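# Shelve the blue carton in the bookcase row gap

## Task

Take the blue carton off the desk and set it into the empty slot in the bookcase's row of cartons. It must stand upright, line up with its neighbours and face end-on the way they do (either end may face out). The brown cartons have to stay exactly where they were, neither moved nor rotated. If the blue carton topples or finishes leaning, the task fails, and it only counts if the carton stays put without the robot holding it.

## Robot and tools

ROBOT. The LinearBot has a base that can drive in any direction and a column about 1.75 m high. A carriage rides 1.0 m up and down it (lift_m) and carries two identical arms, each with six joints and a two-finger gripper. The arm bases sit about 0.57 m + lift_m above the floor; carriage parts hang roughly 0.15 m lower. A hand reaches 0.78 m from its shoulder but only about 0.38 m below its arm base. A hand is about 0.16 m long and 0.1 m wide (0.14 m open). Parked joints 1 to 6 are 0, 0.05, 0.05, 1.45, 0, 0; parked, the robot is about 0.95 m wide and 0.7 m long. Outstretched arms heat quickly even when empty. For this job each finger pad can only squeeze about 13 to 25 N, so grasps slip easily. When finished, open the gripper and back the arm away so the carton stands alone.

FRAMES. Base frame: origin on the floor below the base centre, x forward, y left, z up. left_hand and right_hand are the midpoint between that hand's pads, in this frame, in metres. quat_wxyz rotates base axes into hand axes: hand z runs along the fingers, fingers open along hand y; a hand pointing straight up with joints 1, 5, 6 at 0 reads (1, 0, 0, 0). Odometry frame is the base frame at scene start; base_odometry counts wheel turns only (slip counts as motion); heading is left-positive, -3.142 to 3.142. Hand readings can be off, more at long reach; a level hand sags 10 to 17 cm under 1 kg.

execute_actions. Argument actions: a list holding one action or none (empty just reports state and images). An action may have base, joints, or both; their motions start together. base holds exactly one relative move from where the base last measured itself: translate_m (metres, forward +, -2 to 2), strafe_m (metres, left +, -2 to 2) or rotate_rad (radians, counter-clockwise +, -6.3 to 6.3). joints is a single object keyed by joint name with absolute targets, not offsets; name only the joints you want, per arm (left_... and right_...). Ranges: lift_m 0 to 1 m; joint1 -2.617 to 3.054 (vertical axis turn, 0 forward, + left); joint2 0 to 3.141 (shoulder: 0 upper arm back and level, 1.57 vertical, 3.14 forward and level); joint3 0 to 3.141 (elbow: 0 folded, 3.14 straight); joint4 -1.57 to 1.57 (wrist pitch, + lifts fingertips); joint5 -1.57 to 1.57 (wrist yaw, + swings fingertips right, opposite to joint1); joint6 -2.094 to 2.094 (roll about finger axis, + clockwise viewed from forearm); gripper_m 0 to 0.093 (pad gap in metres). Done tolerances: lift 0.004, joint1/5/6 0.02, joint2/3 0.055, joint4 0.04, gripper 0.004. One action lasts at most 15 s. Unknown keys or out-of-range values reject the call with no motion. Omitted joints may still push toward earlier targets. cameras: list of carriage_camera, left_wrist_camera, right_wrist_camera or all; omitted/null/all gives every camera, [] gives none. Example: {"base": {"translate_m": 0.3}, "joints": {"lift_m": 0.5}}.

wait: seconds 0 to 10; nothing new is commanded, returns state and images. zoom_image: camera plus region [x0, y0, x1, y1] in pixels of that camera's latest full 672x504 image, top-left origin, at most 504 by 504. finished_scene: scene number (1 or 2); ends the scene permanently after the last command is held, and reports success.

RESULTS. base_status and joint_status tell how each commanded motion ended: done (for the base, the wheels turned enough, slipping or not; a 1 to 2 mm move may stop short yet say done), off_target (came to rest away from the target, may still push; normal for a gripper holding something), contact_stop or time_out (target dropped, holds where it stopped). "joint command not followed" with a cause line means a self-collision check withheld an arm's targets; those joints show not_followed and may be retried on later actions; the gripper target still runs. on_its_own lists what was not commanded; "held at" is a held target, not a position. motor_effort is percent of maximum, positive toward higher joint values, bracket = peak in the last action; readings carry steady bias and noise. A lift effort that keeps dropping while lowering means a hand or its load is resting on something. drive_wheels larger at rest than after a free drive means the base is still pressing something. Motor temperatures are listed per arm in joint order; MOTOR HOT appears from 75 °C; at 90 °C that arm halts 10 s, at 100 °C it goes limp and drops; these show as OVER-TEMPERATURE FAULT and keys read limit_stop_at_motor_heat (resend targets). ARM HIT means an arm struck the robot hard. After a stop reported in a call, later motion calls in that reply are skipped.

CAMERAS. carriage_camera is fixed, facing forward and about 20 degrees down, near 1.27 m high at start; each wrist camera looks past its fingertips. Calibration (K, distortion, T_world_to_cam mapping base frame to camera) is given in OpenCV conventions and is only approximate, worse for wrist cameras at long reach.

CAUTIONS. Bases stop on contact only after the hit, and can coast up to about 0.3 m after an arm touches something; arms and grippers never stop on contact and spring to target once free. After a blocked drive, reverse about 0.2 m (or turn back), again if needed. Never reverse into a table edge under which the base passed. Tipping is likeliest with a high carriage, stretched arms, a load, pulling, or a sudden stop; only images reveal a lean. Keep the arms from pressing or hitting each other; if withheld, move that arm clear first, then the other in a separate action. Avoid drops, slams and shoving the brown cartons.

Each tool is called after ">>>" as a command line: name --argument value for each argument, lists and objects as JSON in quotes; but a table of rows of numbers goes row by row, as --pt "numbers of a row", without its own name.

## Session

>>> execute_actions --actions '[]'

Scene clock: 0.00 s.
Motor temperatures (°C, as the motors report them): left_arm=[23 20 21 20 23 22] | right_arm=[19 20 21 21 20 21]
base_odometry: x=+0.000 y=+0.000 heading=+0.000 (m, m, rad; odometry frame)
base_status: not commanded
joint_positions: lift_m=+0.298 left_joint1_rad=+0.008 left_joint2_rad=+0.044 left_joint3_rad=+0.057 left_joint4_rad=+1.487 left_joint5_rad=+0.027 left_joint6_rad=+0.053 left_gripper_m=+0.095 right_joint1_rad=-0.004 right_joint2_rad=+0.063 right_joint3_rad=+0.082 right_joint4_rad=+1.415 right_joint5_rad=+0.043 right_joint6_rad=-0.030 right_gripper_m=+0.094
joint_status: not commanded
motor_effort: lift_m=+24 drive_wheels=+4 (%)
left_hand: x=+0.2959 y=+0.3393 z=+1.2929 quat_wxyz=(+0.999, +0.014, +0.035, +0.030) (m; base frame)
right_hand: x=+0.3117 y=-0.3512 z=+1.2978 quat_wxyz=(+0.997, +0.021, +0.068, -0.018) (m; base frame)
pictures: carriage_camera, left_wrist_camera, right_wrist_camera
Images, in order (width x height): carriage_camera 672x504, left_wrist_camera 672x504, right_wrist_camera 672x504.

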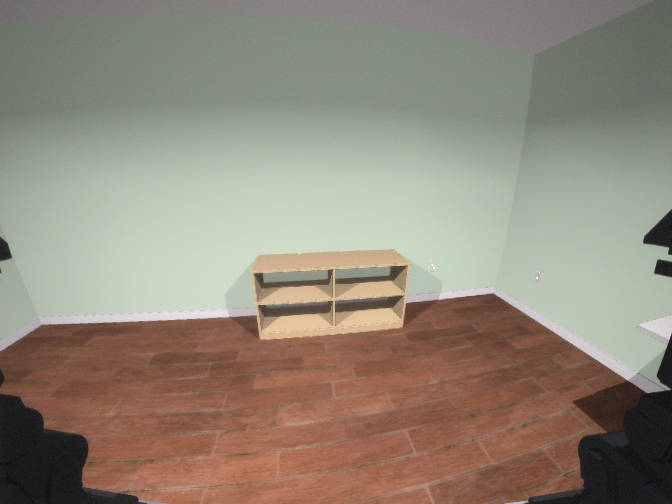

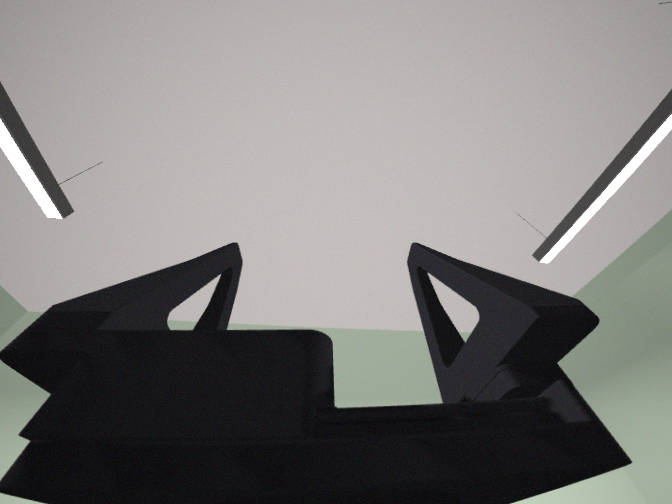

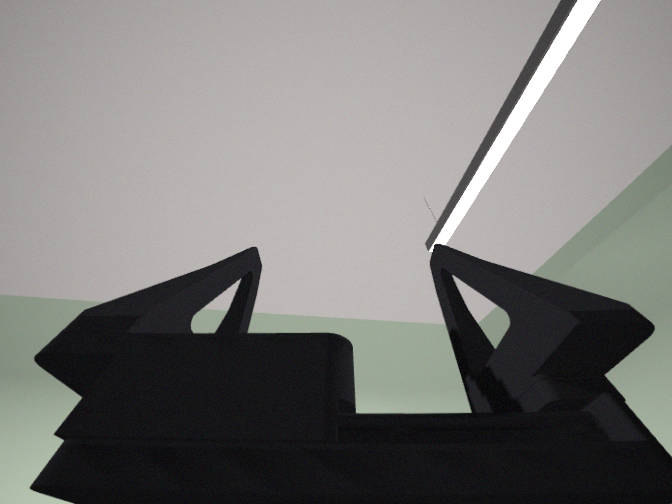

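>>> execute_actions --actions '[{"base":{"rotate_rad":-1.2}}]' --cameras '["carriage_camera"]'

>>> execute_actions --actions '[{"base":{"rotate_rad":-1.5}}]' --cameras '["carriage_camera"]'

>>> execute_actions --actions '[{"base":{"rotate_rad":-1.7}}]' --cameras '["carriage_camera"]'

Scene clock: 15.77 s.
Motor temperatures (°C, as the motors report them): left_arm=[23 21 22 21 23 22] | right_arm=[19 20 23 21 20 21]
base_odometry: x=+0.000 y=+0.000 heading=-1.200 (m, m, rad; odometry frame)
base_status: done
joint_positions: lift_m=+0.298 left_joint1_rad=+0.008 left_joint2_rad=+0.044 left_joint3_rad=+0.057 left_joint4_rad=+1.486 left_joint5_rad=+0.027 left_joint6_rad=+0.053 left_gripper_m=+0.095 right_joint1_rad=-0.004 right_joint2_rad=+0.063 right_joint3_rad=+0.082 right_joint4_rad=+1.415 right_joint5_rad=+0.043 right_joint6_rad=-0.030 right_gripper_m=+0.094
joint_status: not commanded
motor_effort: lift_m=+24(24) drive_wheels=+8(20) (%)
left_hand: x=+0.2962 y=+0.3393 z=+1.2929 quat_wxyz=(+0.999, +0.014, +0.036, +0.030) (m; base frame)
right_hand: x=+0.3118 y=-0.3512 z=+1.2978 quat_wxyz=(+0.997, +0.021, +0.069, -0.018) (m; base frame)
pictures: carriage_camera
Images, in order (width x height): carriage_camera 672x504.

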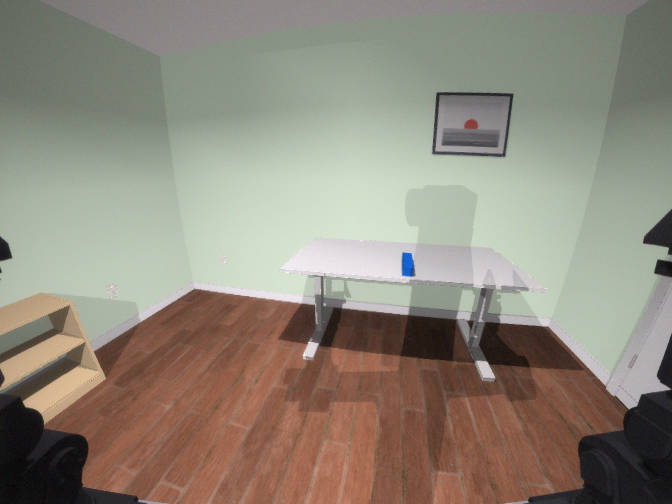

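Scene clock: 18.80 s.
Motor temperatures (°C, as the motors report them): left_arm=[23 21 22 21 23 22] | right_arm=[19 21 23 21 20 21]
base_odometry: x=+0.000 y=+0.000 heading=-2.699 (m, m, rad; odometry frame)
base_status: done
joint_positions: lift_m=+0.298 left_joint1_rad=+0.008 left_joint2_rad=+0.044 left_joint3_rad=+0.057 left_joint4_rad=+1.486 left_joint5_rad=+0.027 left_joint6_rad=+0.053 left_gripper_m=+0.095 right_joint1_rad=-0.004 right_joint2_rad=+0.063 right_joint3_rad=+0.082 right_joint4_rad=+1.414 right_joint5_rad=+0.043 right_joint6_rad=-0.030 right_gripper_m=+0.094
joint_status: not commanded
motor_effort: lift_m=+23(22) drive_wheels=+9(17) (%)
left_hand: x=+0.2963 y=+0.3393 z=+1.2929 quat_wxyz=(+0.999, +0.014, +0.036, +0.030) (m; base frame)
right_hand: x=+0.3119 y=-0.3512 z=+1.2978 quat_wxyz=(+0.997, +0.021, +0.069, -0.018) (m; base frame)
pictures: carriage_camera
Images, in order (width x height): carriage_camera 672x504.

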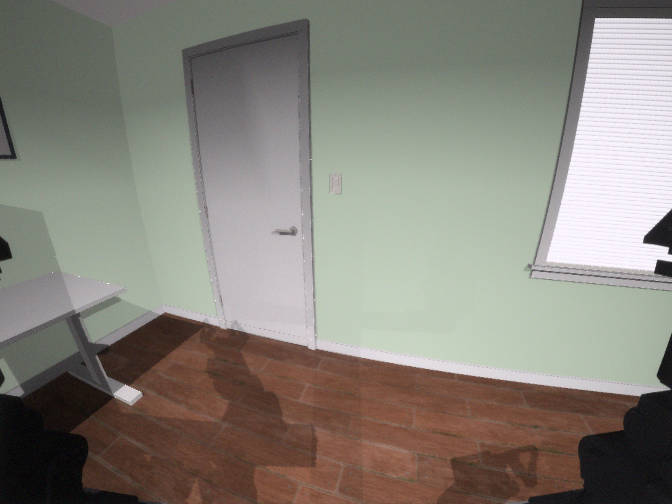

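Scene clock: 22.10 s.
Motor temperatures (°C, as the motors report them): left_arm=[23 22 23 21 23 22] | right_arm=[19 21 23 21 20 21]
base_odometry: x=+0.000 y=+0.000 heading=+1.885 (m, m, rad; odometry frame)
base_status: done
joint_positions: lift_m=+0.298 left_joint1_rad=+0.008 left_joint2_rad=+0.044 left_joint3_rad=+0.057 left_joint4_rad=+1.485 left_joint5_rad=+0.027 left_joint6_rad=+0.053 left_gripper_m=+0.095 right_joint1_rad=-0.004 right_joint2_rad=+0.063 right_joint3_rad=+0.082 right_joint4_rad=+1.414 right_joint5_rad=+0.043 right_joint6_rad=-0.030 right_gripper_m=+0.094
joint_status: not commanded
motor_effort: lift_m=+24(23) drive_wheels=+9(18) (%)
left_hand: x=+0.2965 y=+0.3393 z=+1.2929 quat_wxyz=(+0.999, +0.014, +0.036, +0.030) (m; base frame)
right_hand: x=+0.3120 y=-0.3512 z=+1.2978 quat_wxyz=(+0.997, +0.021, +0.069, -0.018) (m; base frame)
pictures: carriage_camera
Images, in order (width x height): carriage_camera 672x504.

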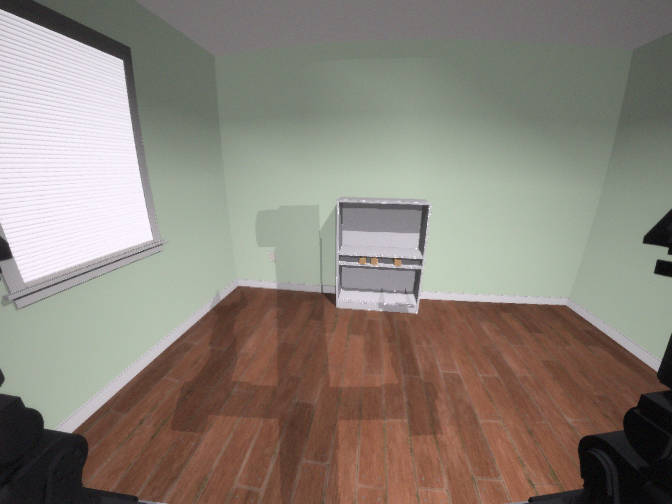

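>>> zoom_image --camera "carriage_camera" --region '[320, 185, 450, 320]'

Region (320, 185, 450, 320) of carriage_camera's 672x504 image, scaled by 3.733, with more detail than that image has; it fills the left 485 columns of this view, and the rest is white.

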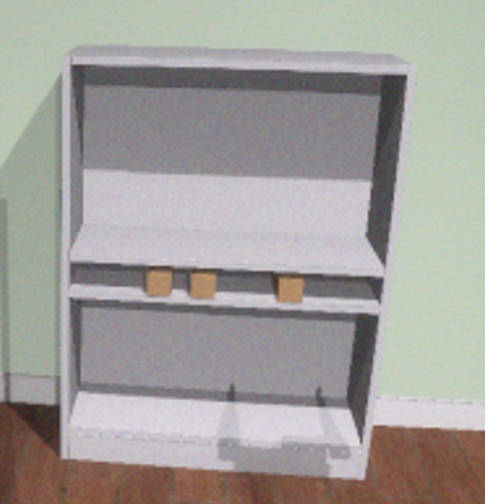

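>>> execute_actions --actions '[{"base":{"rotate_rad":3.048},"joints":{"right_joint2_rad":1.6,"right_joint3_rad":0.9,"right_joint4_rad":0.7,"right_joint5_rad":0,"right_joint6_rad":0,"right_joint1_rad":0}}]' --cameras '["carriage_camera"]'

>>> execute_actions --actions '[{"base":{"translate_m":0.45},"joints":{"right_joint2_rad":2.0,"right_joint3_rad":1.2,"right_joint4_rad":0.8}}]'

Scene clock: 75.00 s.
Motor temperatures (°C, as the motors report them): left_arm=[23 23 25 21 23 22] | right_arm=[19 22 26 22 20 21]
base_odometry: x=+0.000 y=+0.000 heading=-1.351 (m, m, rad; odometry frame)
base_status: done
joint_positions: lift_m=+0.298 left_joint1_rad=+0.008 left_joint2_rad=+0.044 left_joint3_rad=+0.057 left_joint4_rad=+1.481 left_joint5_rad=+0.027 left_joint6_rad=+0.053 left_gripper_m=+0.095 right_joint1_rad=-0.004 right_joint2_rad=+1.597 right_joint3_rad=+0.890 right_joint4_rad=+0.687 right_joint5_rad=+0.005 right_joint6_rad=-0.006 right_gripper_m=+0.094
joint_status: all done
motor_effort: lift_m=+24(24) drive_wheels=+10(24) (%)
left_hand: x=+0.2973 y=+0.3393 z=+1.2928 quat_wxyz=(+0.999, +0.014, +0.038, +0.030) (m; base frame)
right_hand: x=+0.7761 y=-0.3464 z=+1.1185 quat_wxyz=(+0.700, +0.001, +0.714, -0.005) (m; base frame)
pictures: carriage_camera
Images, in order (width x height): carriage_camera 672x504.

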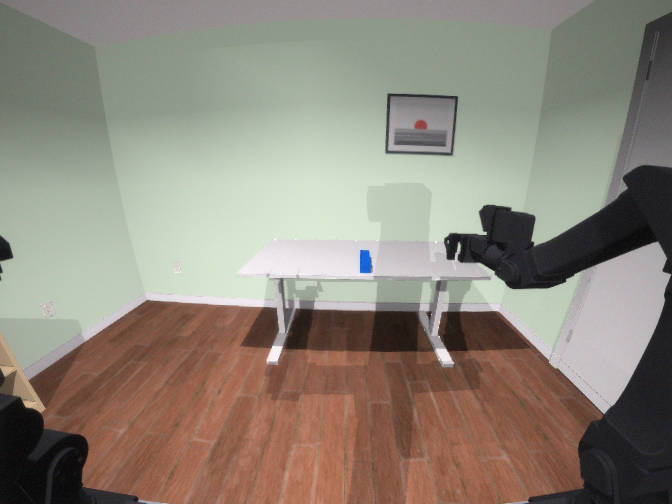

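Scene clock: 77.97 s.
Motor temperatures (°C, as the motors report them): left_arm=[23 23 25 21 23 22] | right_arm=[19 23 26 23 20 21]
base_odometry: x=+0.099 y=-0.439 heading=-1.350 (m, m, rad; odometry frame)
base_status: done
joint_positions: lift_m=+0.298 left_joint1_rad=+0.008 left_joint2_rad=+0.044 left_joint3_rad=+0.057 left_joint4_rad=+1.483 left_joint5_rad=+0.027 left_joint6_rad=+0.053 left_gripper_m=+0.095 right_joint1_rad=-0.004 right_joint2_rad=+2.004 right_joint3_rad=+1.184 right_joint4_rad=+0.794 right_joint5_rad=+0.005 right_joint6_rad=-0.006 right_gripper_m=+0.094
joint_status: all done
motor_effort: lift_m=+24(24) drive_wheels=-9(23) (%)
left_hand: x=+0.2970 y=+0.3393 z=+1.2929 quat_wxyz=(+0.999, +0.014, +0.037, +0.030) (m; base frame)
right_hand: x=+0.8656 y=-0.3468 z=+1.0683 quat_wxyz=(+0.698, +0.001, +0.716, -0.005) (m; base frame)
pictures: carriage_camera, left_wrist_camera, right_wrist_camera
camera_calibration (this result's frames):
left_wrist_camera: T_world_to_cam=[[0.0429507, -0.996425, -0.0727493, 0.412641], [0.751276, 0.0802124, -0.655096, 0.598081], [0.658589, -0.0265179, 0.752035, -1.036], [0, 0, 0, 1]] pos_world=[0.215252, 0.33572, 1.20093]
right_wrist_camera: T_world_to_cam=[[-0.0151256, -0.999813, -0.0120542, -0.318033], [-0.600677, 0.0187237, -0.799272, 1.38411], [0.799348, -0.00484884, -0.600848, 0.0741003], [0, 0, 0, 1]] pos_world=[0.767359, -0.34353, 1.14697]
Images, in order (width x height): carriage_camera 672x504, left_wrist_camera 672x504, right_wrist_camera 672x504.

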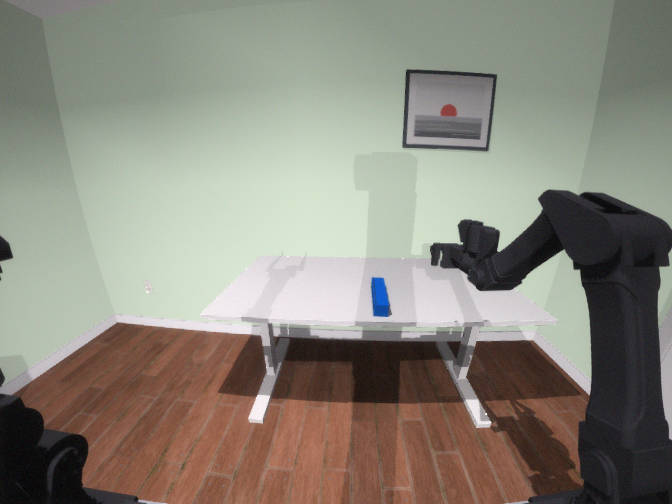

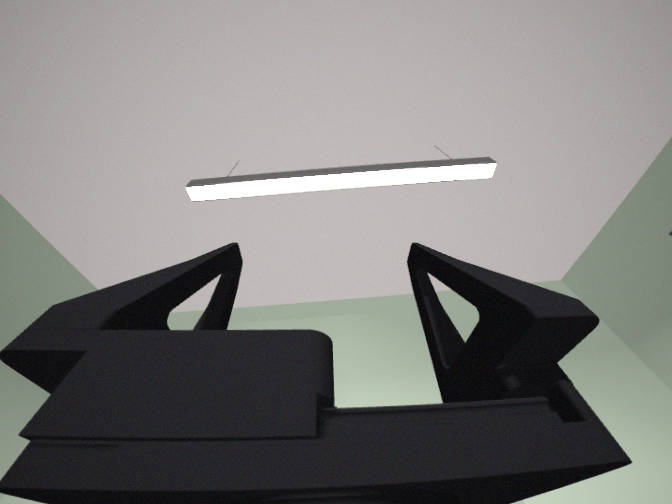

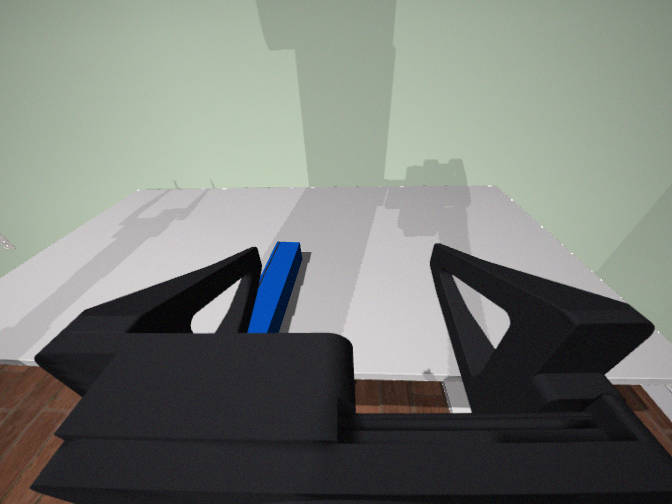

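>>> execute_actions --actions '[{"base":{"strafe_m":0.14},"joints":{"lift_m":0.2,"right_joint2_rad":2.2,"right_joint3_rad":1.15,"right_joint4_rad":1.07}}]' --cameras '["carriage_camera","right_wrist_camera"]'

Scene clock: 119.07 s.
Motor temperatures (°C, as the motors report them): left_arm=[23 23 26 21 23 22] | right_arm=[19 34 29 29 20 21]
base_odometry: x=+0.236 y=-0.409 heading=-1.350 (m, m, rad; odometry frame)
base_status: done
joint_positions: lift_m=+0.200 left_joint1_rad=+0.008 left_joint2_rad=+0.044 left_joint3_rad=+0.057 left_joint4_rad=+1.484 left_joint5_rad=+0.027 left_joint6_rad=+0.053 left_gripper_m=+0.095 right_joint1_rad=-0.003 right_joint2_rad=+2.219 right_joint3_rad=+1.145 right_joint4_rad=+1.057 right_joint5_rad=+0.004 right_joint6_rad=-0.006 right_gripper_m=+0.094
joint_status: all done
motor_effort: lift_m=+21(24) drive_wheels=-2(14) (%)
left_hand: x=+0.2966 y=+0.3393 z=+1.1950 quat_wxyz=(+0.999, +0.014, +0.037, +0.030) (m; base frame)
right_hand: x=+0.8727 y=-0.3460 z=+0.8946 quat_wxyz=(+0.701, +0.000, +0.713, -0.004) (m; base frame)
pictures: carriage_camera, right_wrist_camera
camera_calibration (this result's frames):
carriage_camera: T_world_to_cam=[[-0.0021662, -0.999545, 0.0300883, -0.0344029], [-0.323542, -0.0277695, -0.945806, 1.16533], [0.946211, -0.0117836, -0.323335, 0.21756], [0, 0, 0, 1]] pos_world=[0.171101, 0.000537063, 1.17356]
right_wrist_camera: T_world_to_cam=[[-0.0131171, -0.99984, -0.0121622, -0.3209], [-0.593983, 0.0175761, -0.804286, 1.24779], [0.804371, -0.00332579, -0.594119, -0.0458176], [0, 0, 0, 1]] pos_world=[0.77381, -0.342932, 0.972454]
Images, in order (width x height): carriage_camera 672x504, right_wrist_camera 672x504.

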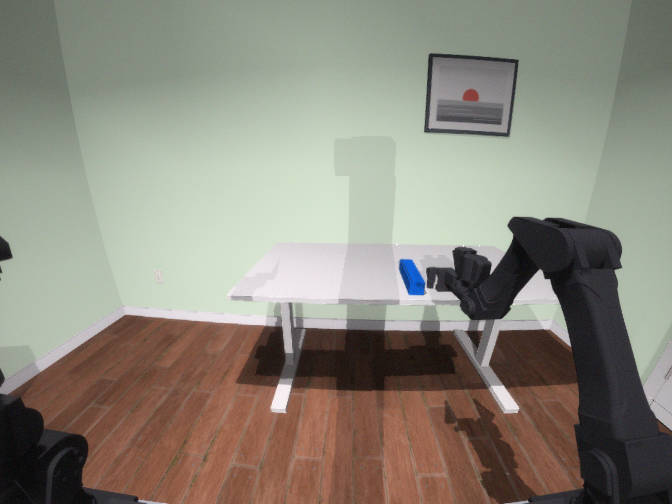

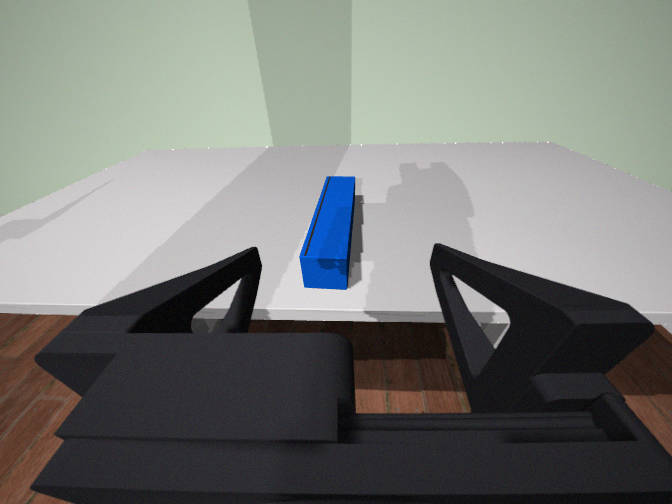

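>>> execute_actions --actions '[{"base":{"strafe_m":0.025},"joints":{"lift_m":0.11,"right_joint5_rad":0.08}}]' --cameras '["carriage_camera","right_wrist_camera"]'

Scene clock: 142.40 s.
Motor temperatures (°C, as the motors report them): left_arm=[23 23 26 21 23 22] | right_arm=[19 40 29 32 20 21]
base_odometry: x=+0.260 y=-0.404 heading=-1.350 (m, m, rad; odometry frame)
base_status: done
joint_positions: lift_m=+0.110 left_joint1_rad=+0.008 left_joint2_rad=+0.044 left_joint3_rad=+0.057 left_joint4_rad=+1.484 left_joint5_rad=+0.027 left_joint6_rad=+0.053 left_gripper_m=+0.095 right_joint1_rad=-0.002 right_joint2_rad=+2.203 right_joint3_rad=+1.145 right_joint4_rad=+1.062 right_joint5_rad=+0.075 right_joint6_rad=-0.006 right_gripper_m=+0.094
joint_status: all done
motor_effort: lift_m=+22(21) drive_wheels=-1(11) (%)
left_hand: x=+0.2966 y=+0.3393 z=+1.1050 quat_wxyz=(+0.999, +0.014, +0.037, +0.030) (m; base frame)
right_hand: x=+0.8719 y=-0.3577 z=+0.8148 quat_wxyz=(+0.708, +0.025, +0.705, -0.029) (m; base frame)
pictures: carriage_camera, right_wrist_camera
camera_calibration (this result's frames):
carriage_camera: T_world_to_cam=[[-0.0021662, -0.999545, 0.0300883, -0.0316946], [-0.323542, -0.0277695, -0.945806, 1.0802], [0.946211, -0.0117836, -0.323335, 0.188457], [0, 0, 0, 1]] pos_world=[0.171101, 0.000537063, 1.08355]
right_wrist_camera: T_world_to_cam=[[-0.08295, -0.996473, -0.0126571, -0.271117], [-0.57432, 0.0581804, -0.816561, 1.19064], [0.814417, -0.0604645, -0.577121, -0.135637], [0, 0, 0, 1]] pos_world=[0.771787, -0.347634, 0.890523]
Images, in order (width x height): carriage_camera 672x504, right_wrist_camera 672x504.

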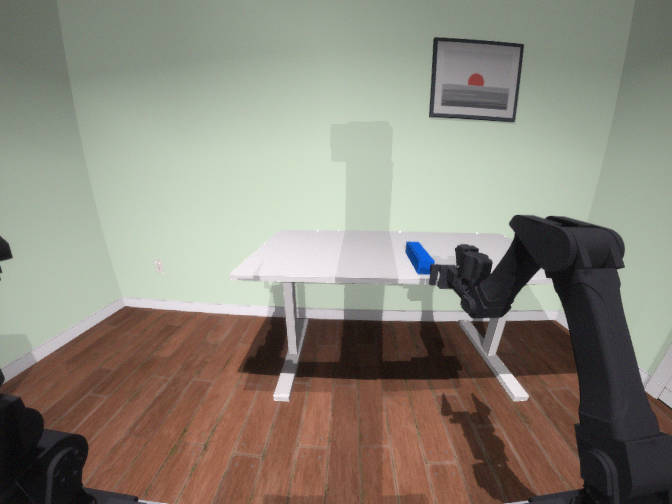

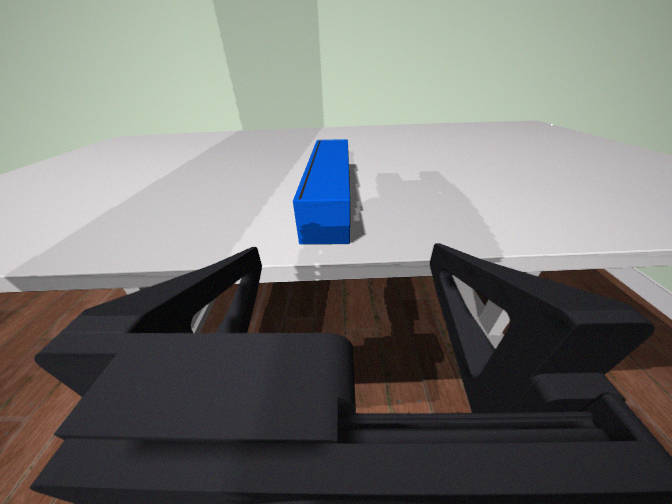

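>>> execute_actions --actions '[{"base":{"strafe_m":0.012},"joints":{"lift_m":0.058}}]' --cameras '[]'

>>> execute_actions --actions '[{"base":{"translate_m":0.11}}]' --cameras '["carriage_camera","right_wrist_camera"]'

Scene clock: 167.47 s.
Motor temperatures (°C, as the motors report them): left_arm=[23 23 27 21 23 22] | right_arm=[19 42 29 33 20 21]
base_odometry: x=+0.272 y=-0.401 heading=-1.350 (m, m, rad; odometry frame)
base_status: done
joint_positions: lift_m=+0.058 left_joint1_rad=+0.008 left_joint2_rad=+0.044 left_joint3_rad=+0.057 left_joint4_rad=+1.484 left_joint5_rad=+0.027 left_joint6_rad=+0.053 left_gripper_m=+0.095 right_joint1_rad=-0.001 right_joint2_rad=+2.204 right_joint3_rad=+1.145 right_joint4_rad=+1.062 right_joint5_rad=+0.076 right_joint6_rad=-0.006 right_gripper_m=+0.094
joint_status: all done
motor_effort: lift_m=+22(23) drive_wheels=-1(9) (%)
left_hand: x=+0.2965 y=+0.3393 z=+1.0530 quat_wxyz=(+0.999, +0.014, +0.036, +0.030) (m; base frame)
right_hand: x=+0.8719 y=-0.3574 z=+0.7623 quat_wxyz=(+0.707, +0.025, +0.706, -0.029) (m; base frame)
pictures: none
No camera images: the call's "cameras" was empty. Leave "cameras" out to get every camera's image.

Scene clock: 169.07 s.
Motor temperatures (°C, as the motors report them): left_arm=[23 23 27 21 23 22] | right_arm=[19 42 29 33 20 21]
base_odometry: x=+0.296 y=-0.509 heading=-1.349 (m, m, rad; odometry frame)
base_status: done
joint_positions: lift_m=+0.058 left_joint1_rad=+0.008 left_joint2_rad=+0.044 left_joint3_rad=+0.057 left_joint4_rad=+1.484 left_joint5_rad=+0.027 left_joint6_rad=+0.053 left_gripper_m=+0.095 right_joint1_rad=-0.001 right_joint2_rad=+2.204 right_joint3_rad=+1.145 right_joint4_rad=+1.065 right_joint5_rad=+0.076 right_joint6_rad=-0.006 right_gripper_m=+0.094
joint_status: not commanded
motor_effort: lift_m=+22(24) drive_wheels=-6(11) (%)
left_hand: x=+0.2966 y=+0.3393 z=+1.0530 quat_wxyz=(+0.999, +0.014, +0.037, +0.030) (m; base frame)
right_hand: x=+0.8719 y=-0.3574 z=+0.7630 quat_wxyz=(+0.709, +0.025, +0.705, -0.029) (m; base frame)
pictures: carriage_camera, right_wrist_camera
camera_calibration (this result's frames):
carriage_camera: T_world_to_cam=[[-0.0021662, -0.999545, 0.0300883, -0.0301299], [-0.323542, -0.0277695, -0.945806, 1.03101], [0.946211, -0.0117836, -0.323335, 0.171643], [0, 0, 0, 1]] pos_world=[0.171101, 0.000537063, 1.03154]
right_wrist_camera: T_world_to_cam=[[-0.0829257, -0.996473, -0.0128163, -0.271349], [-0.572762, 0.0581811, -0.817655, 1.14783], [0.815517, -0.060464, -0.575566, -0.167664], [0, 0, 0, 1]] pos_world=[0.771663, -0.347312, 0.838549]
Images, in order (width x height): carriage_camera 672x504, right_wrist_camera 672x504.

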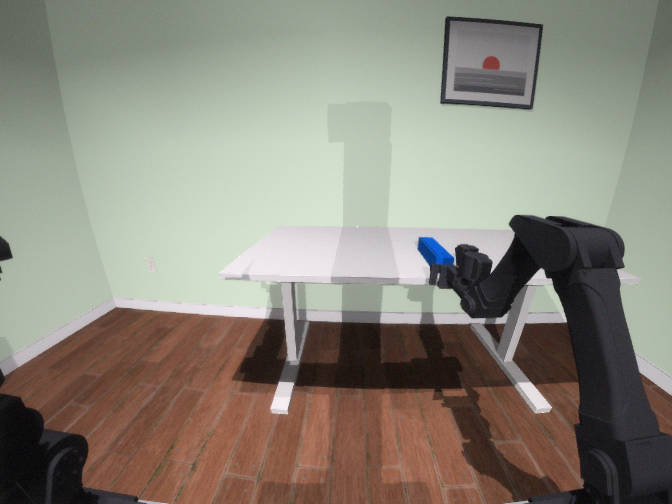

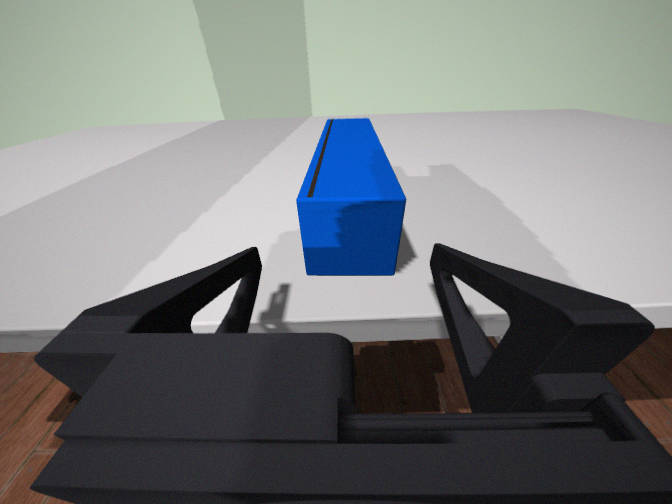

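>>> execute_actions --actions '[{"base":{"translate_m":0.065}}]' --cameras '["right_wrist_camera"]'

>>> execute_actions --actions '[{"joints":{"right_gripper_m":0.03}}]' --cameras '["right_wrist_camera"]'

>>> execute_actions --actions '[{"joints":{"lift_m":0.12,"right_gripper_m":0.03}}]' --cameras '["right_wrist_camera","carriage_camera"]'

Scene clock: 190.07 s.
Motor temperatures (°C, as the motors report them): left_arm=[23 23 27 21 23 22] | right_arm=[19 43 29 34 20 21]
base_odometry: x=+0.311 y=-0.572 heading=-1.349 (m, m, rad; odometry frame)
base_status: done
joint_positions: lift_m=+0.058 left_joint1_rad=+0.008 left_joint2_rad=+0.044 left_joint3_rad=+0.057 left_joint4_rad=+1.486 left_joint5_rad=+0.027 left_joint6_rad=+0.053 left_gripper_m=+0.095 right_joint1_rad=+0.000 right_joint2_rad=+2.204 right_joint3_rad=+1.145 right_joint4_rad=+1.072 right_joint5_rad=+0.076 right_joint6_rad=-0.003 right_gripper_m=+0.094
joint_status: not commanded
motor_effort: lift_m=+22(22) drive_wheels=-5(12) (%)
left_hand: x=+0.2963 y=+0.3393 z=+1.0530 quat_wxyz=(+0.999, +0.014, +0.036, +0.030) (m; base frame)
right_hand: x=+0.8719 y=-0.3569 z=+0.7648 quat_wxyz=(+0.711, +0.026, +0.702, -0.028) (m; base frame)
pictures: right_wrist_camera
camera_calibration (this result's frames):
right_wrist_camera: T_world_to_cam=[[-0.0820382, -0.996506, -0.0156975, -0.269457], [-0.566723, 0.0596006, -0.82175, 1.14763], [0.819814, -0.0585187, -0.569632, -0.174198], [0, 0, 0, 1]] pos_world=[0.771091, -0.347109, 0.839604]
Images, in order (width x height): right_wrist_camera 672x504.

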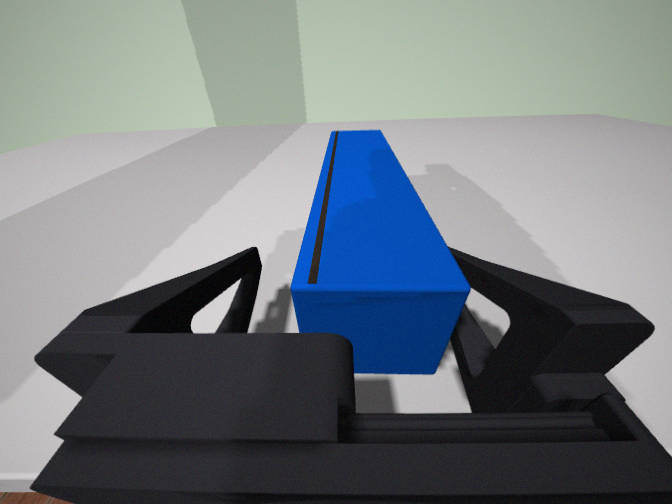

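Scene clock: 190.70 s.
Motor temperatures (°C, as the motors report them): left_arm=[23 23 27 21 23 22] | right_arm=[19 43 29 34 20 21]
base_odometry: x=+0.311 y=-0.572 heading=-1.349 (m, m, rad; odometry frame)
base_status: not commanded
joint_positions: lift_m=+0.058 left_joint1_rad=+0.008 left_joint2_rad=+0.044 left_joint3_rad=+0.057 left_joint4_rad=+1.486 left_joint5_rad=+0.027 left_joint6_rad=+0.053 left_gripper_m=+0.095 right_joint1_rad=+0.000 right_joint2_rad=+2.204 right_joint3_rad=+1.145 right_joint4_rad=+1.072 right_joint5_rad=+0.077 right_joint6_rad=-0.003 right_gripper_m=+0.061
joint_status: right_gripper_m off_target (ended at +0.061, target +0.030)
motor_effort: lift_m=+22(22) drive_wheels=-6(5) (%)
left_hand: x=+0.2963 y=+0.3393 z=+1.0530 quat_wxyz=(+0.999, +0.014, +0.036, +0.030) (m; base frame)
right_hand: x=+0.8719 y=-0.3571 z=+0.7648 quat_wxyz=(+0.711, +0.026, +0.702, -0.028) (m; base frame)
pictures: right_wrist_camera
camera_calibration (this result's frames):
right_wrist_camera: T_world_to_cam=[[-0.0827983, -0.996443, -0.0157074, -0.268895], [-0.566677, 0.0600411, -0.821749, 1.14775], [0.819769, -0.0591384, -0.569633, -0.17438], [0, 0, 0, 1]] pos_world=[0.771088, -0.347163, 0.839604]
Images, in order (width x height): right_wrist_camera 672x504.

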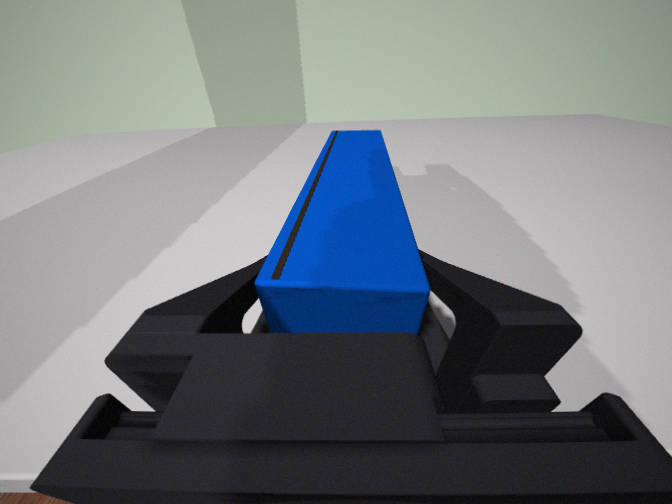

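Scene clock: 191.60 s.
Motor temperatures (°C, as the motors report them): left_arm=[23 23 27 21 23 22] | right_arm=[19 43 29 34 20 21]
base_odometry: x=+0.311 y=-0.572 heading=-1.349 (m, m, rad; odometry frame)
base_status: not commanded
joint_positions: lift_m=+0.120 left_joint1_rad=+0.008 left_joint2_rad=+0.044 left_joint3_rad=+0.057 left_joint4_rad=+1.486 left_joint5_rad=+0.027 left_joint6_rad=+0.053 left_gripper_m=+0.095 right_joint1_rad=+0.000 right_joint2_rad=+2.202 right_joint3_rad=+1.145 right_joint4_rad=+1.059 right_joint5_rad=+0.077 right_joint6_rad=-0.003 right_gripper_m=+0.061
joint_status: right_gripper_m off_target (ended at +0.061, target +0.030); the others done
motor_effort: lift_m=+25(29) drive_wheels=+7(6) (%)
left_hand: x=+0.2963 y=+0.3393 z=+1.1148 quat_wxyz=(+0.999, +0.014, +0.036, +0.030) (m; base frame)
right_hand: x=+0.8718 y=-0.3571 z=+0.8244 quat_wxyz=(+0.707, +0.026, +0.706, -0.028) (m; base frame)
pictures: carriage_camera, right_wrist_camera
camera_calibration (this result's frames):
carriage_camera: T_world_to_cam=[[-0.0021662, -0.999545, 0.0300883, -0.0319899], [-0.323542, -0.0277695, -0.945806, 1.08948], [0.946211, -0.0117836, -0.323335, 0.19163], [0, 0, 0, 1]] pos_world=[0.171101, 0.000537063, 1.09336]
right_wrist_camera: T_world_to_cam=[[-0.0829727, -0.996442, -0.0147625, -0.268589], [-0.576044, 0.0600441, -0.81521, 1.19951], [0.813197, -0.0591363, -0.578977, -0.126947], [0, 0, 0, 1]] pos_world=[0.771917, -0.347164, 0.900387]
Images, in order (width x height): carriage_camera 672x504, right_wrist_camera 672x504.

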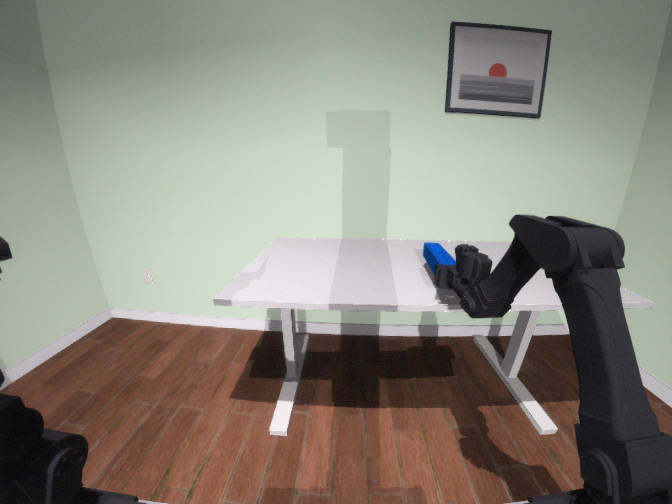

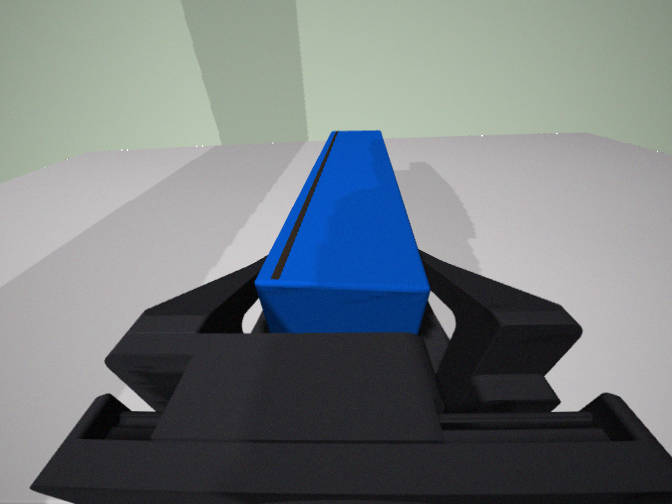

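>>> execute_actions --actions '[{"base":{"translate_m":-1.2},"joints":{"right_gripper_m":0.03}}]' --cameras '[]'

>>> execute_actions --actions '[{"base":{"rotate_rad":3.1416},"joints":{"right_gripper_m":0.03,"right_joint5_rad":0.0,"lift_m":0.0}}]' --cameras '[]'

>>> execute_actions --actions '[{"base":{"strafe_m":0.25},"joints":{"right_gripper_m":0.03}}]' --cameras '["right_wrist_camera","carriage_camera"]'

Scene clock: 219.33 s.
Motor temperatures (°C, as the motors report them): left_arm=[23 23 27 21 23 22] | right_arm=[19 44 29 36 20 21]
base_odometry: x=+0.047 y=+0.599 heading=-1.348 (m, m, rad; odometry frame)
base_status: done
joint_positions: lift_m=+0.120 left_joint1_rad=+0.008 left_joint2_rad=+0.044 left_joint3_rad=+0.057 left_joint4_rad=+1.484 left_joint5_rad=+0.027 left_joint6_rad=+0.053 left_gripper_m=+0.095 right_joint1_rad=+0.000 right_joint2_rad=+2.202 right_joint3_rad=+1.145 right_joint4_rad=+1.056 right_joint5_rad=+0.077 right_joint6_rad=-0.003 right_gripper_m=+0.061
joint_status: right_gripper_m off_target (ended at +0.061, target +0.030)
motor_effort: lift_m=+24(24) drive_wheels=-2(19) (%)
left_hand: x=+0.2965 y=+0.3393 z=+1.1148 quat_wxyz=(+0.999, +0.014, +0.036, +0.030) (m; base frame)
right_hand: x=+0.8718 y=-0.3570 z=+0.8236 quat_wxyz=(+0.706, +0.026, +0.707, -0.029) (m; base frame)
pictures: none
No camera images: the call's "cameras" was empty. Leave "cameras" out to get every camera's image.

Scene clock: 223.60 s.
Motor temperatures (°C, as the motors report them): left_arm=[23 23 27 21 23 22] | right_arm=[19 44 29 37 20 21]
base_odometry: x=+0.047 y=+0.598 heading=+1.793 (m, m, rad; odometry frame)
base_status: done
joint_positions: lift_m=+0.000 left_joint1_rad=+0.008 left_joint2_rad=+0.044 left_joint3_rad=+0.057 left_joint4_rad=+1.482 left_joint5_rad=+0.027 left_joint6_rad=+0.053 left_gripper_m=+0.095 right_joint1_rad=-0.007 right_joint2_rad=+2.203 right_joint3_rad=+1.145 right_joint4_rad=+1.051 right_joint5_rad=+0.004 right_joint6_rad=-0.003 right_gripper_m=+0.061
joint_status: right_gripper_m off_target (ended at +0.061, target +0.030); the others done
motor_effort: lift_m=+23(23) drive_wheels=+10(22) (%)
left_hand: x=+0.2972 y=+0.3393 z=+0.9949 quat_wxyz=(+0.999, +0.014, +0.038, +0.030) (m; base frame)
right_hand: x=+0.8723 y=-0.3486 z=+0.7023 quat_wxyz=(+0.705, +0.003, +0.710, -0.005) (m; base frame)
pictures: none
No camera images: the call's "cameras" was empty. Leave "cameras" out to get every camera's image.

Scene clock: 225.97 s.
Motor temperatures (°C, as the motors report them): left_arm=[23 23 27 21 23 22] | right_arm=[19 45 29 37 20 21]
base_odometry: x=-0.197 y=+0.543 heading=+1.794 (m, m, rad; odometry frame)
base_status: done
joint_positions: lift_m=+0.000 left_joint1_rad=+0.008 left_joint2_rad=+0.044 left_joint3_rad=+0.057 left_joint4_rad=+1.482 left_joint5_rad=+0.027 left_joint6_rad=+0.053 left_gripper_m=+0.095 right_joint1_rad=-0.004 right_joint2_rad=+2.203 right_joint3_rad=+1.145 right_joint4_rad=+1.051 right_joint5_rad=+0.003 right_joint6_rad=-0.003 right_gripper_m=+0.061
joint_status: right_gripper_m off_target (ended at +0.061, target +0.030)
motor_effort: lift_m=+23(22) drive_wheels=-10(20) (%)
left_hand: x=+0.2972 y=+0.3393 z=+0.9949 quat_wxyz=(+0.999, +0.014, +0.038, +0.030) (m; base frame)
right_hand: x=+0.8723 y=-0.3467 z=+0.7025 quat_wxyz=(+0.705, +0.002, +0.709, -0.004) (m; base frame)
pictures: carriage_camera, right_wrist_camera
camera_calibration (this result's frames):
carriage_camera: T_world_to_cam=[[-0.0021662, -0.999545, 0.0300883, -0.0283834], [-0.323542, -0.0277695, -0.945806, 0.976114], [0.946211, -0.0117836, -0.323335, 0.152874], [0, 0, 0, 1]] pos_world=[0.171101, 0.000537063, 0.973498]
right_wrist_camera: T_world_to_cam=[[-0.0137639, -0.999799, -0.0145672, -0.321749], [-0.585331, 0.0198678, -0.810551, 1.09066], [0.810678, -0.00262971, -0.585486, -0.170997], [0, 0, 0, 1]] pos_world=[0.77259, -0.343803, 0.779231]
Images, in order (width x height): carriage_camera 672x504, right_wrist_camera 672x504.

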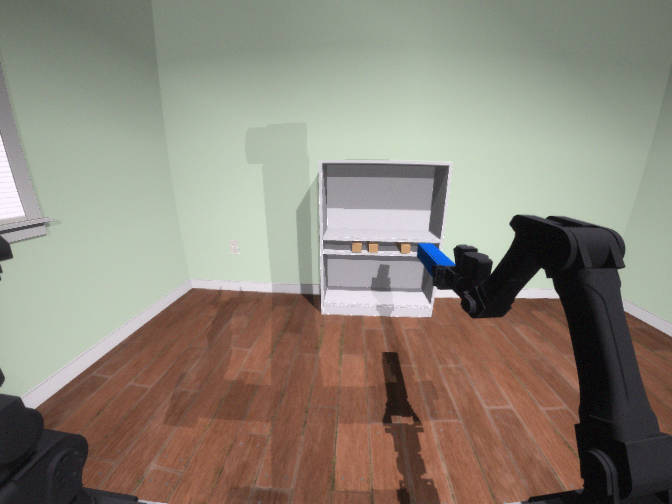

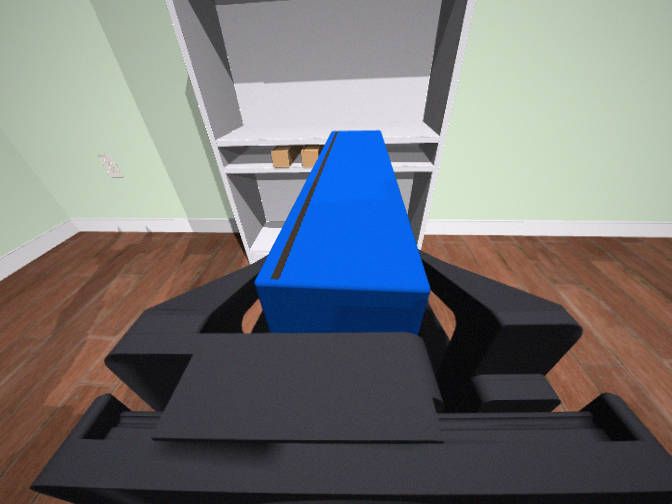

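>>> execute_actions --actions '[{"base":{"translate_m":0.35},"joints":{"right_gripper_m":0.03,"lift_m":0.03,"right_joint2_rad":3.0,"right_joint3_rad":1.63,"right_joint4_rad":1.37}}]' --cameras '["right_wrist_camera","carriage_camera"]'

Scene clock: 240.50 s.
Motor temperatures (°C, as the motors report them): left_arm=[23 23 27 21 23 22] | right_arm=[19 46 29 38 20 21]
base_odometry: x=-0.275 y=+0.884 heading=+1.796 (m, m, rad; odometry frame)
base_status: done
joint_positions: lift_m=+0.030 left_joint1_rad=+0.008 left_joint2_rad=+0.044 left_joint3_rad=+0.057 left_joint4_rad=+1.486 left_joint5_rad=+0.027 left_joint6_rad=+0.053 left_gripper_m=+0.095 right_joint1_rad=-0.002 right_joint2_rad=+3.021 right_joint3_rad=+1.612 right_joint4_rad=+1.345 right_joint5_rad=+0.003 right_joint6_rad=-0.003 right_gripper_m=+0.061
joint_status: right_gripper_m off_target (ended at +0.061, target +0.030); the others done
motor_effort: lift_m=+25(30) drive_wheels=-8(16) (%)
left_hand: x=+0.2963 y=+0.3393 z=+1.0248 quat_wxyz=(+0.999, +0.014, +0.036, +0.030) (m; base frame)
right_hand: x=+0.9042 y=-0.3456 z=+0.4889 quat_wxyz=(+0.684, +0.001, +0.729, -0.003) (m; base frame)
pictures: carriage_camera, right_wrist_camera
camera_calibration (this result's frames):
carriage_camera: T_world_to_cam=[[-0.0021662, -0.999545, 0.0300883, -0.0292813], [-0.323542, -0.0277695, -0.945806, 1.00434], [0.946211, -0.0117836, -0.323335, 0.162523], [0, 0, 0, 1]] pos_world=[0.171101, 0.000537063, 1.00334]
right_wrist_camera: T_world_to_cam=[[-0.0122989, -0.999826, -0.0140131, -0.324899], [-0.631068, 0.0186318, -0.775504, 0.959982], [0.77563, -0.000694651, -0.631187, -0.267156], [0, 0, 0, 1]] pos_world=[0.809032, -0.342914, 0.571291]
Images, in order (width x height): carriage_camera 672x504, right_wrist_camera 672x504.

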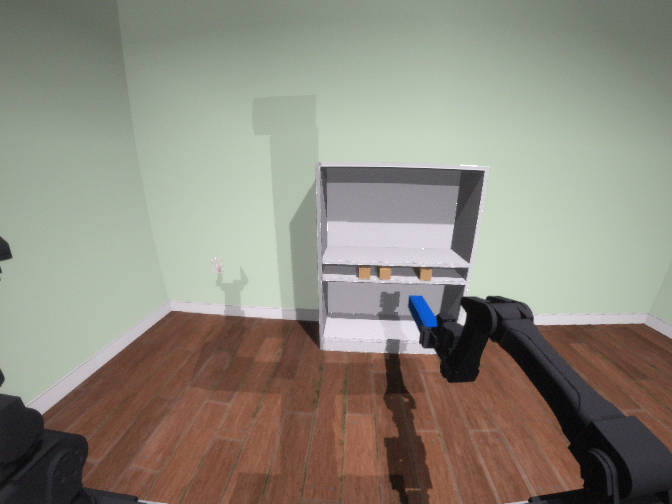

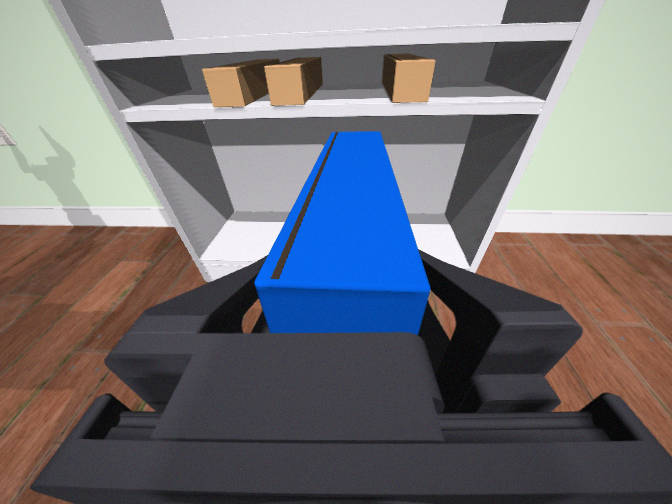

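>>> execute_actions --actions '[{"base":{"strafe_m":-0.03},"joints":{"right_gripper_m":0.03,"lift_m":0.055,"right_joint4_rad":1.435}}]' --cameras '[]'

>>> execute_actions --actions '[{"base":{"translate_m":0.1},"joints":{"right_gripper_m":0.03}}]' --cameras '["right_wrist_camera","carriage_camera"]'

Scene clock: 264.17 s.
Motor temperatures (°C, as the motors report them): left_arm=[23 24 28 21 23 22] | right_arm=[19 54 29 40 20 21]
base_odometry: x=-0.246 y=+0.891 heading=+1.796 (m, m, rad; odometry frame)
base_status: done
joint_positions: lift_m=+0.055 left_joint1_rad=+0.008 left_joint2_rad=+0.044 left_joint3_rad=+0.057 left_joint4_rad=+1.486 left_joint5_rad=+0.027 left_joint6_rad=+0.053 left_gripper_m=+0.095 right_joint1_rad=+0.002 right_joint2_rad=+3.005 right_joint3_rad=+1.619 right_joint4_rad=+1.421 right_joint5_rad=+0.002 right_joint6_rad=-0.003 right_gripper_m=+0.061
joint_status: right_gripper_m off_target (ended at +0.061, target +0.030); the others done
motor_effort: lift_m=+24(30) drive_wheels=+5(11) (%)
left_hand: x=+0.2963 y=+0.3393 z=+1.0498 quat_wxyz=(+0.999, +0.014, +0.036, +0.030) (m; base frame)
right_hand: x=+0.9095 y=-0.3431 z=+0.5450 quat_wxyz=(+0.720, -0.001, +0.694, -0.001) (m; base frame)
pictures: none
No camera images: the call's "cameras" was empty. Leave "cameras" out to get every camera's image.

Scene clock: 265.70 s.
Motor temperatures (°C, as the motors report them): left_arm=[23 24 28 21 23 22] | right_arm=[19 54 29 40 20 21]
base_odometry: x=-0.268 y=+0.988 heading=+1.795 (m, m, rad; odometry frame)
base_status: done
joint_positions: lift_m=+0.055 left_joint1_rad=+0.008 left_joint2_rad=+0.044 left_joint3_rad=+0.057 left_joint4_rad=+1.486 left_joint5_rad=+0.027 left_joint6_rad=+0.053 left_gripper_m=+0.095 right_joint1_rad=+0.001 right_joint2_rad=+3.005 right_joint3_rad=+1.619 right_joint4_rad=+1.420 right_joint5_rad=+0.002 right_joint6_rad=-0.003 right_gripper_m=+0.061
joint_status: right_gripper_m off_target (ended at +0.061, target +0.030)
motor_effort: lift_m=+24(24) drive_wheels=-6(13) (%)
left_hand: x=+0.2962 y=+0.3393 z=+1.0498 quat_wxyz=(+0.999, +0.014, +0.036, +0.030) (m; base frame)
right_hand: x=+0.9095 y=-0.3433 z=+0.5449 quat_wxyz=(+0.719, -0.001, +0.695, -0.002) (m; base frame)
pictures: carriage_camera, right_wrist_camera
camera_calibration (this result's frames):
carriage_camera: T_world_to_cam=[[-0.0021662, -0.999545, 0.0300883, -0.0300332], [-0.323542, -0.0277695, -0.945806, 1.02797], [0.946211, -0.0117836, -0.323335, 0.170603], [0, 0, 0, 1]] pos_world=[0.171101, 0.000537063, 1.02833]
right_wrist_camera: T_world_to_cam=[[-0.00666668, -0.999867, -0.0149146, -0.326408], [-0.551247, 0.0161187, -0.834186, 0.965178], [0.834315, 0.00266037, -0.551281, -0.331682], [0, 0, 0, 1]] pos_world=[0.806603, -0.341039, 0.61742]
Images, in order (width x height): carriage_camera 672x504, right_wrist_camera 672x504.

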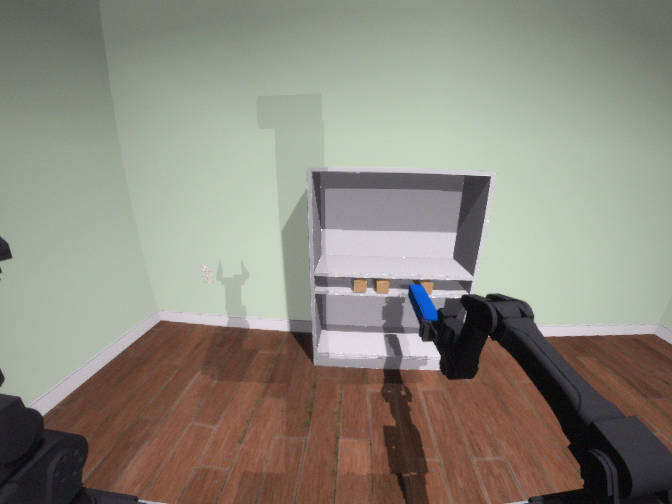

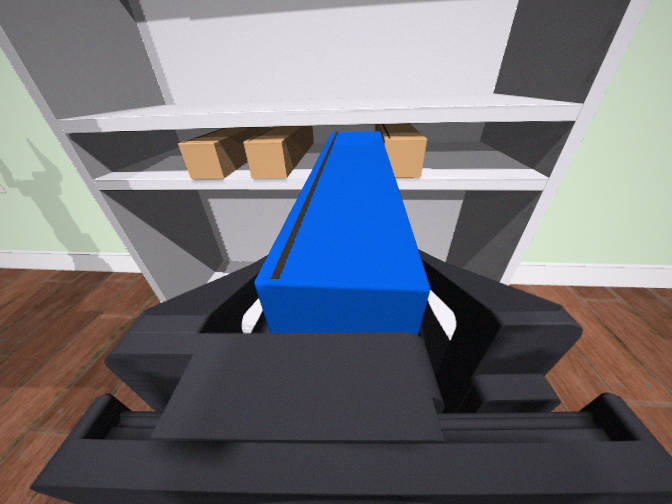

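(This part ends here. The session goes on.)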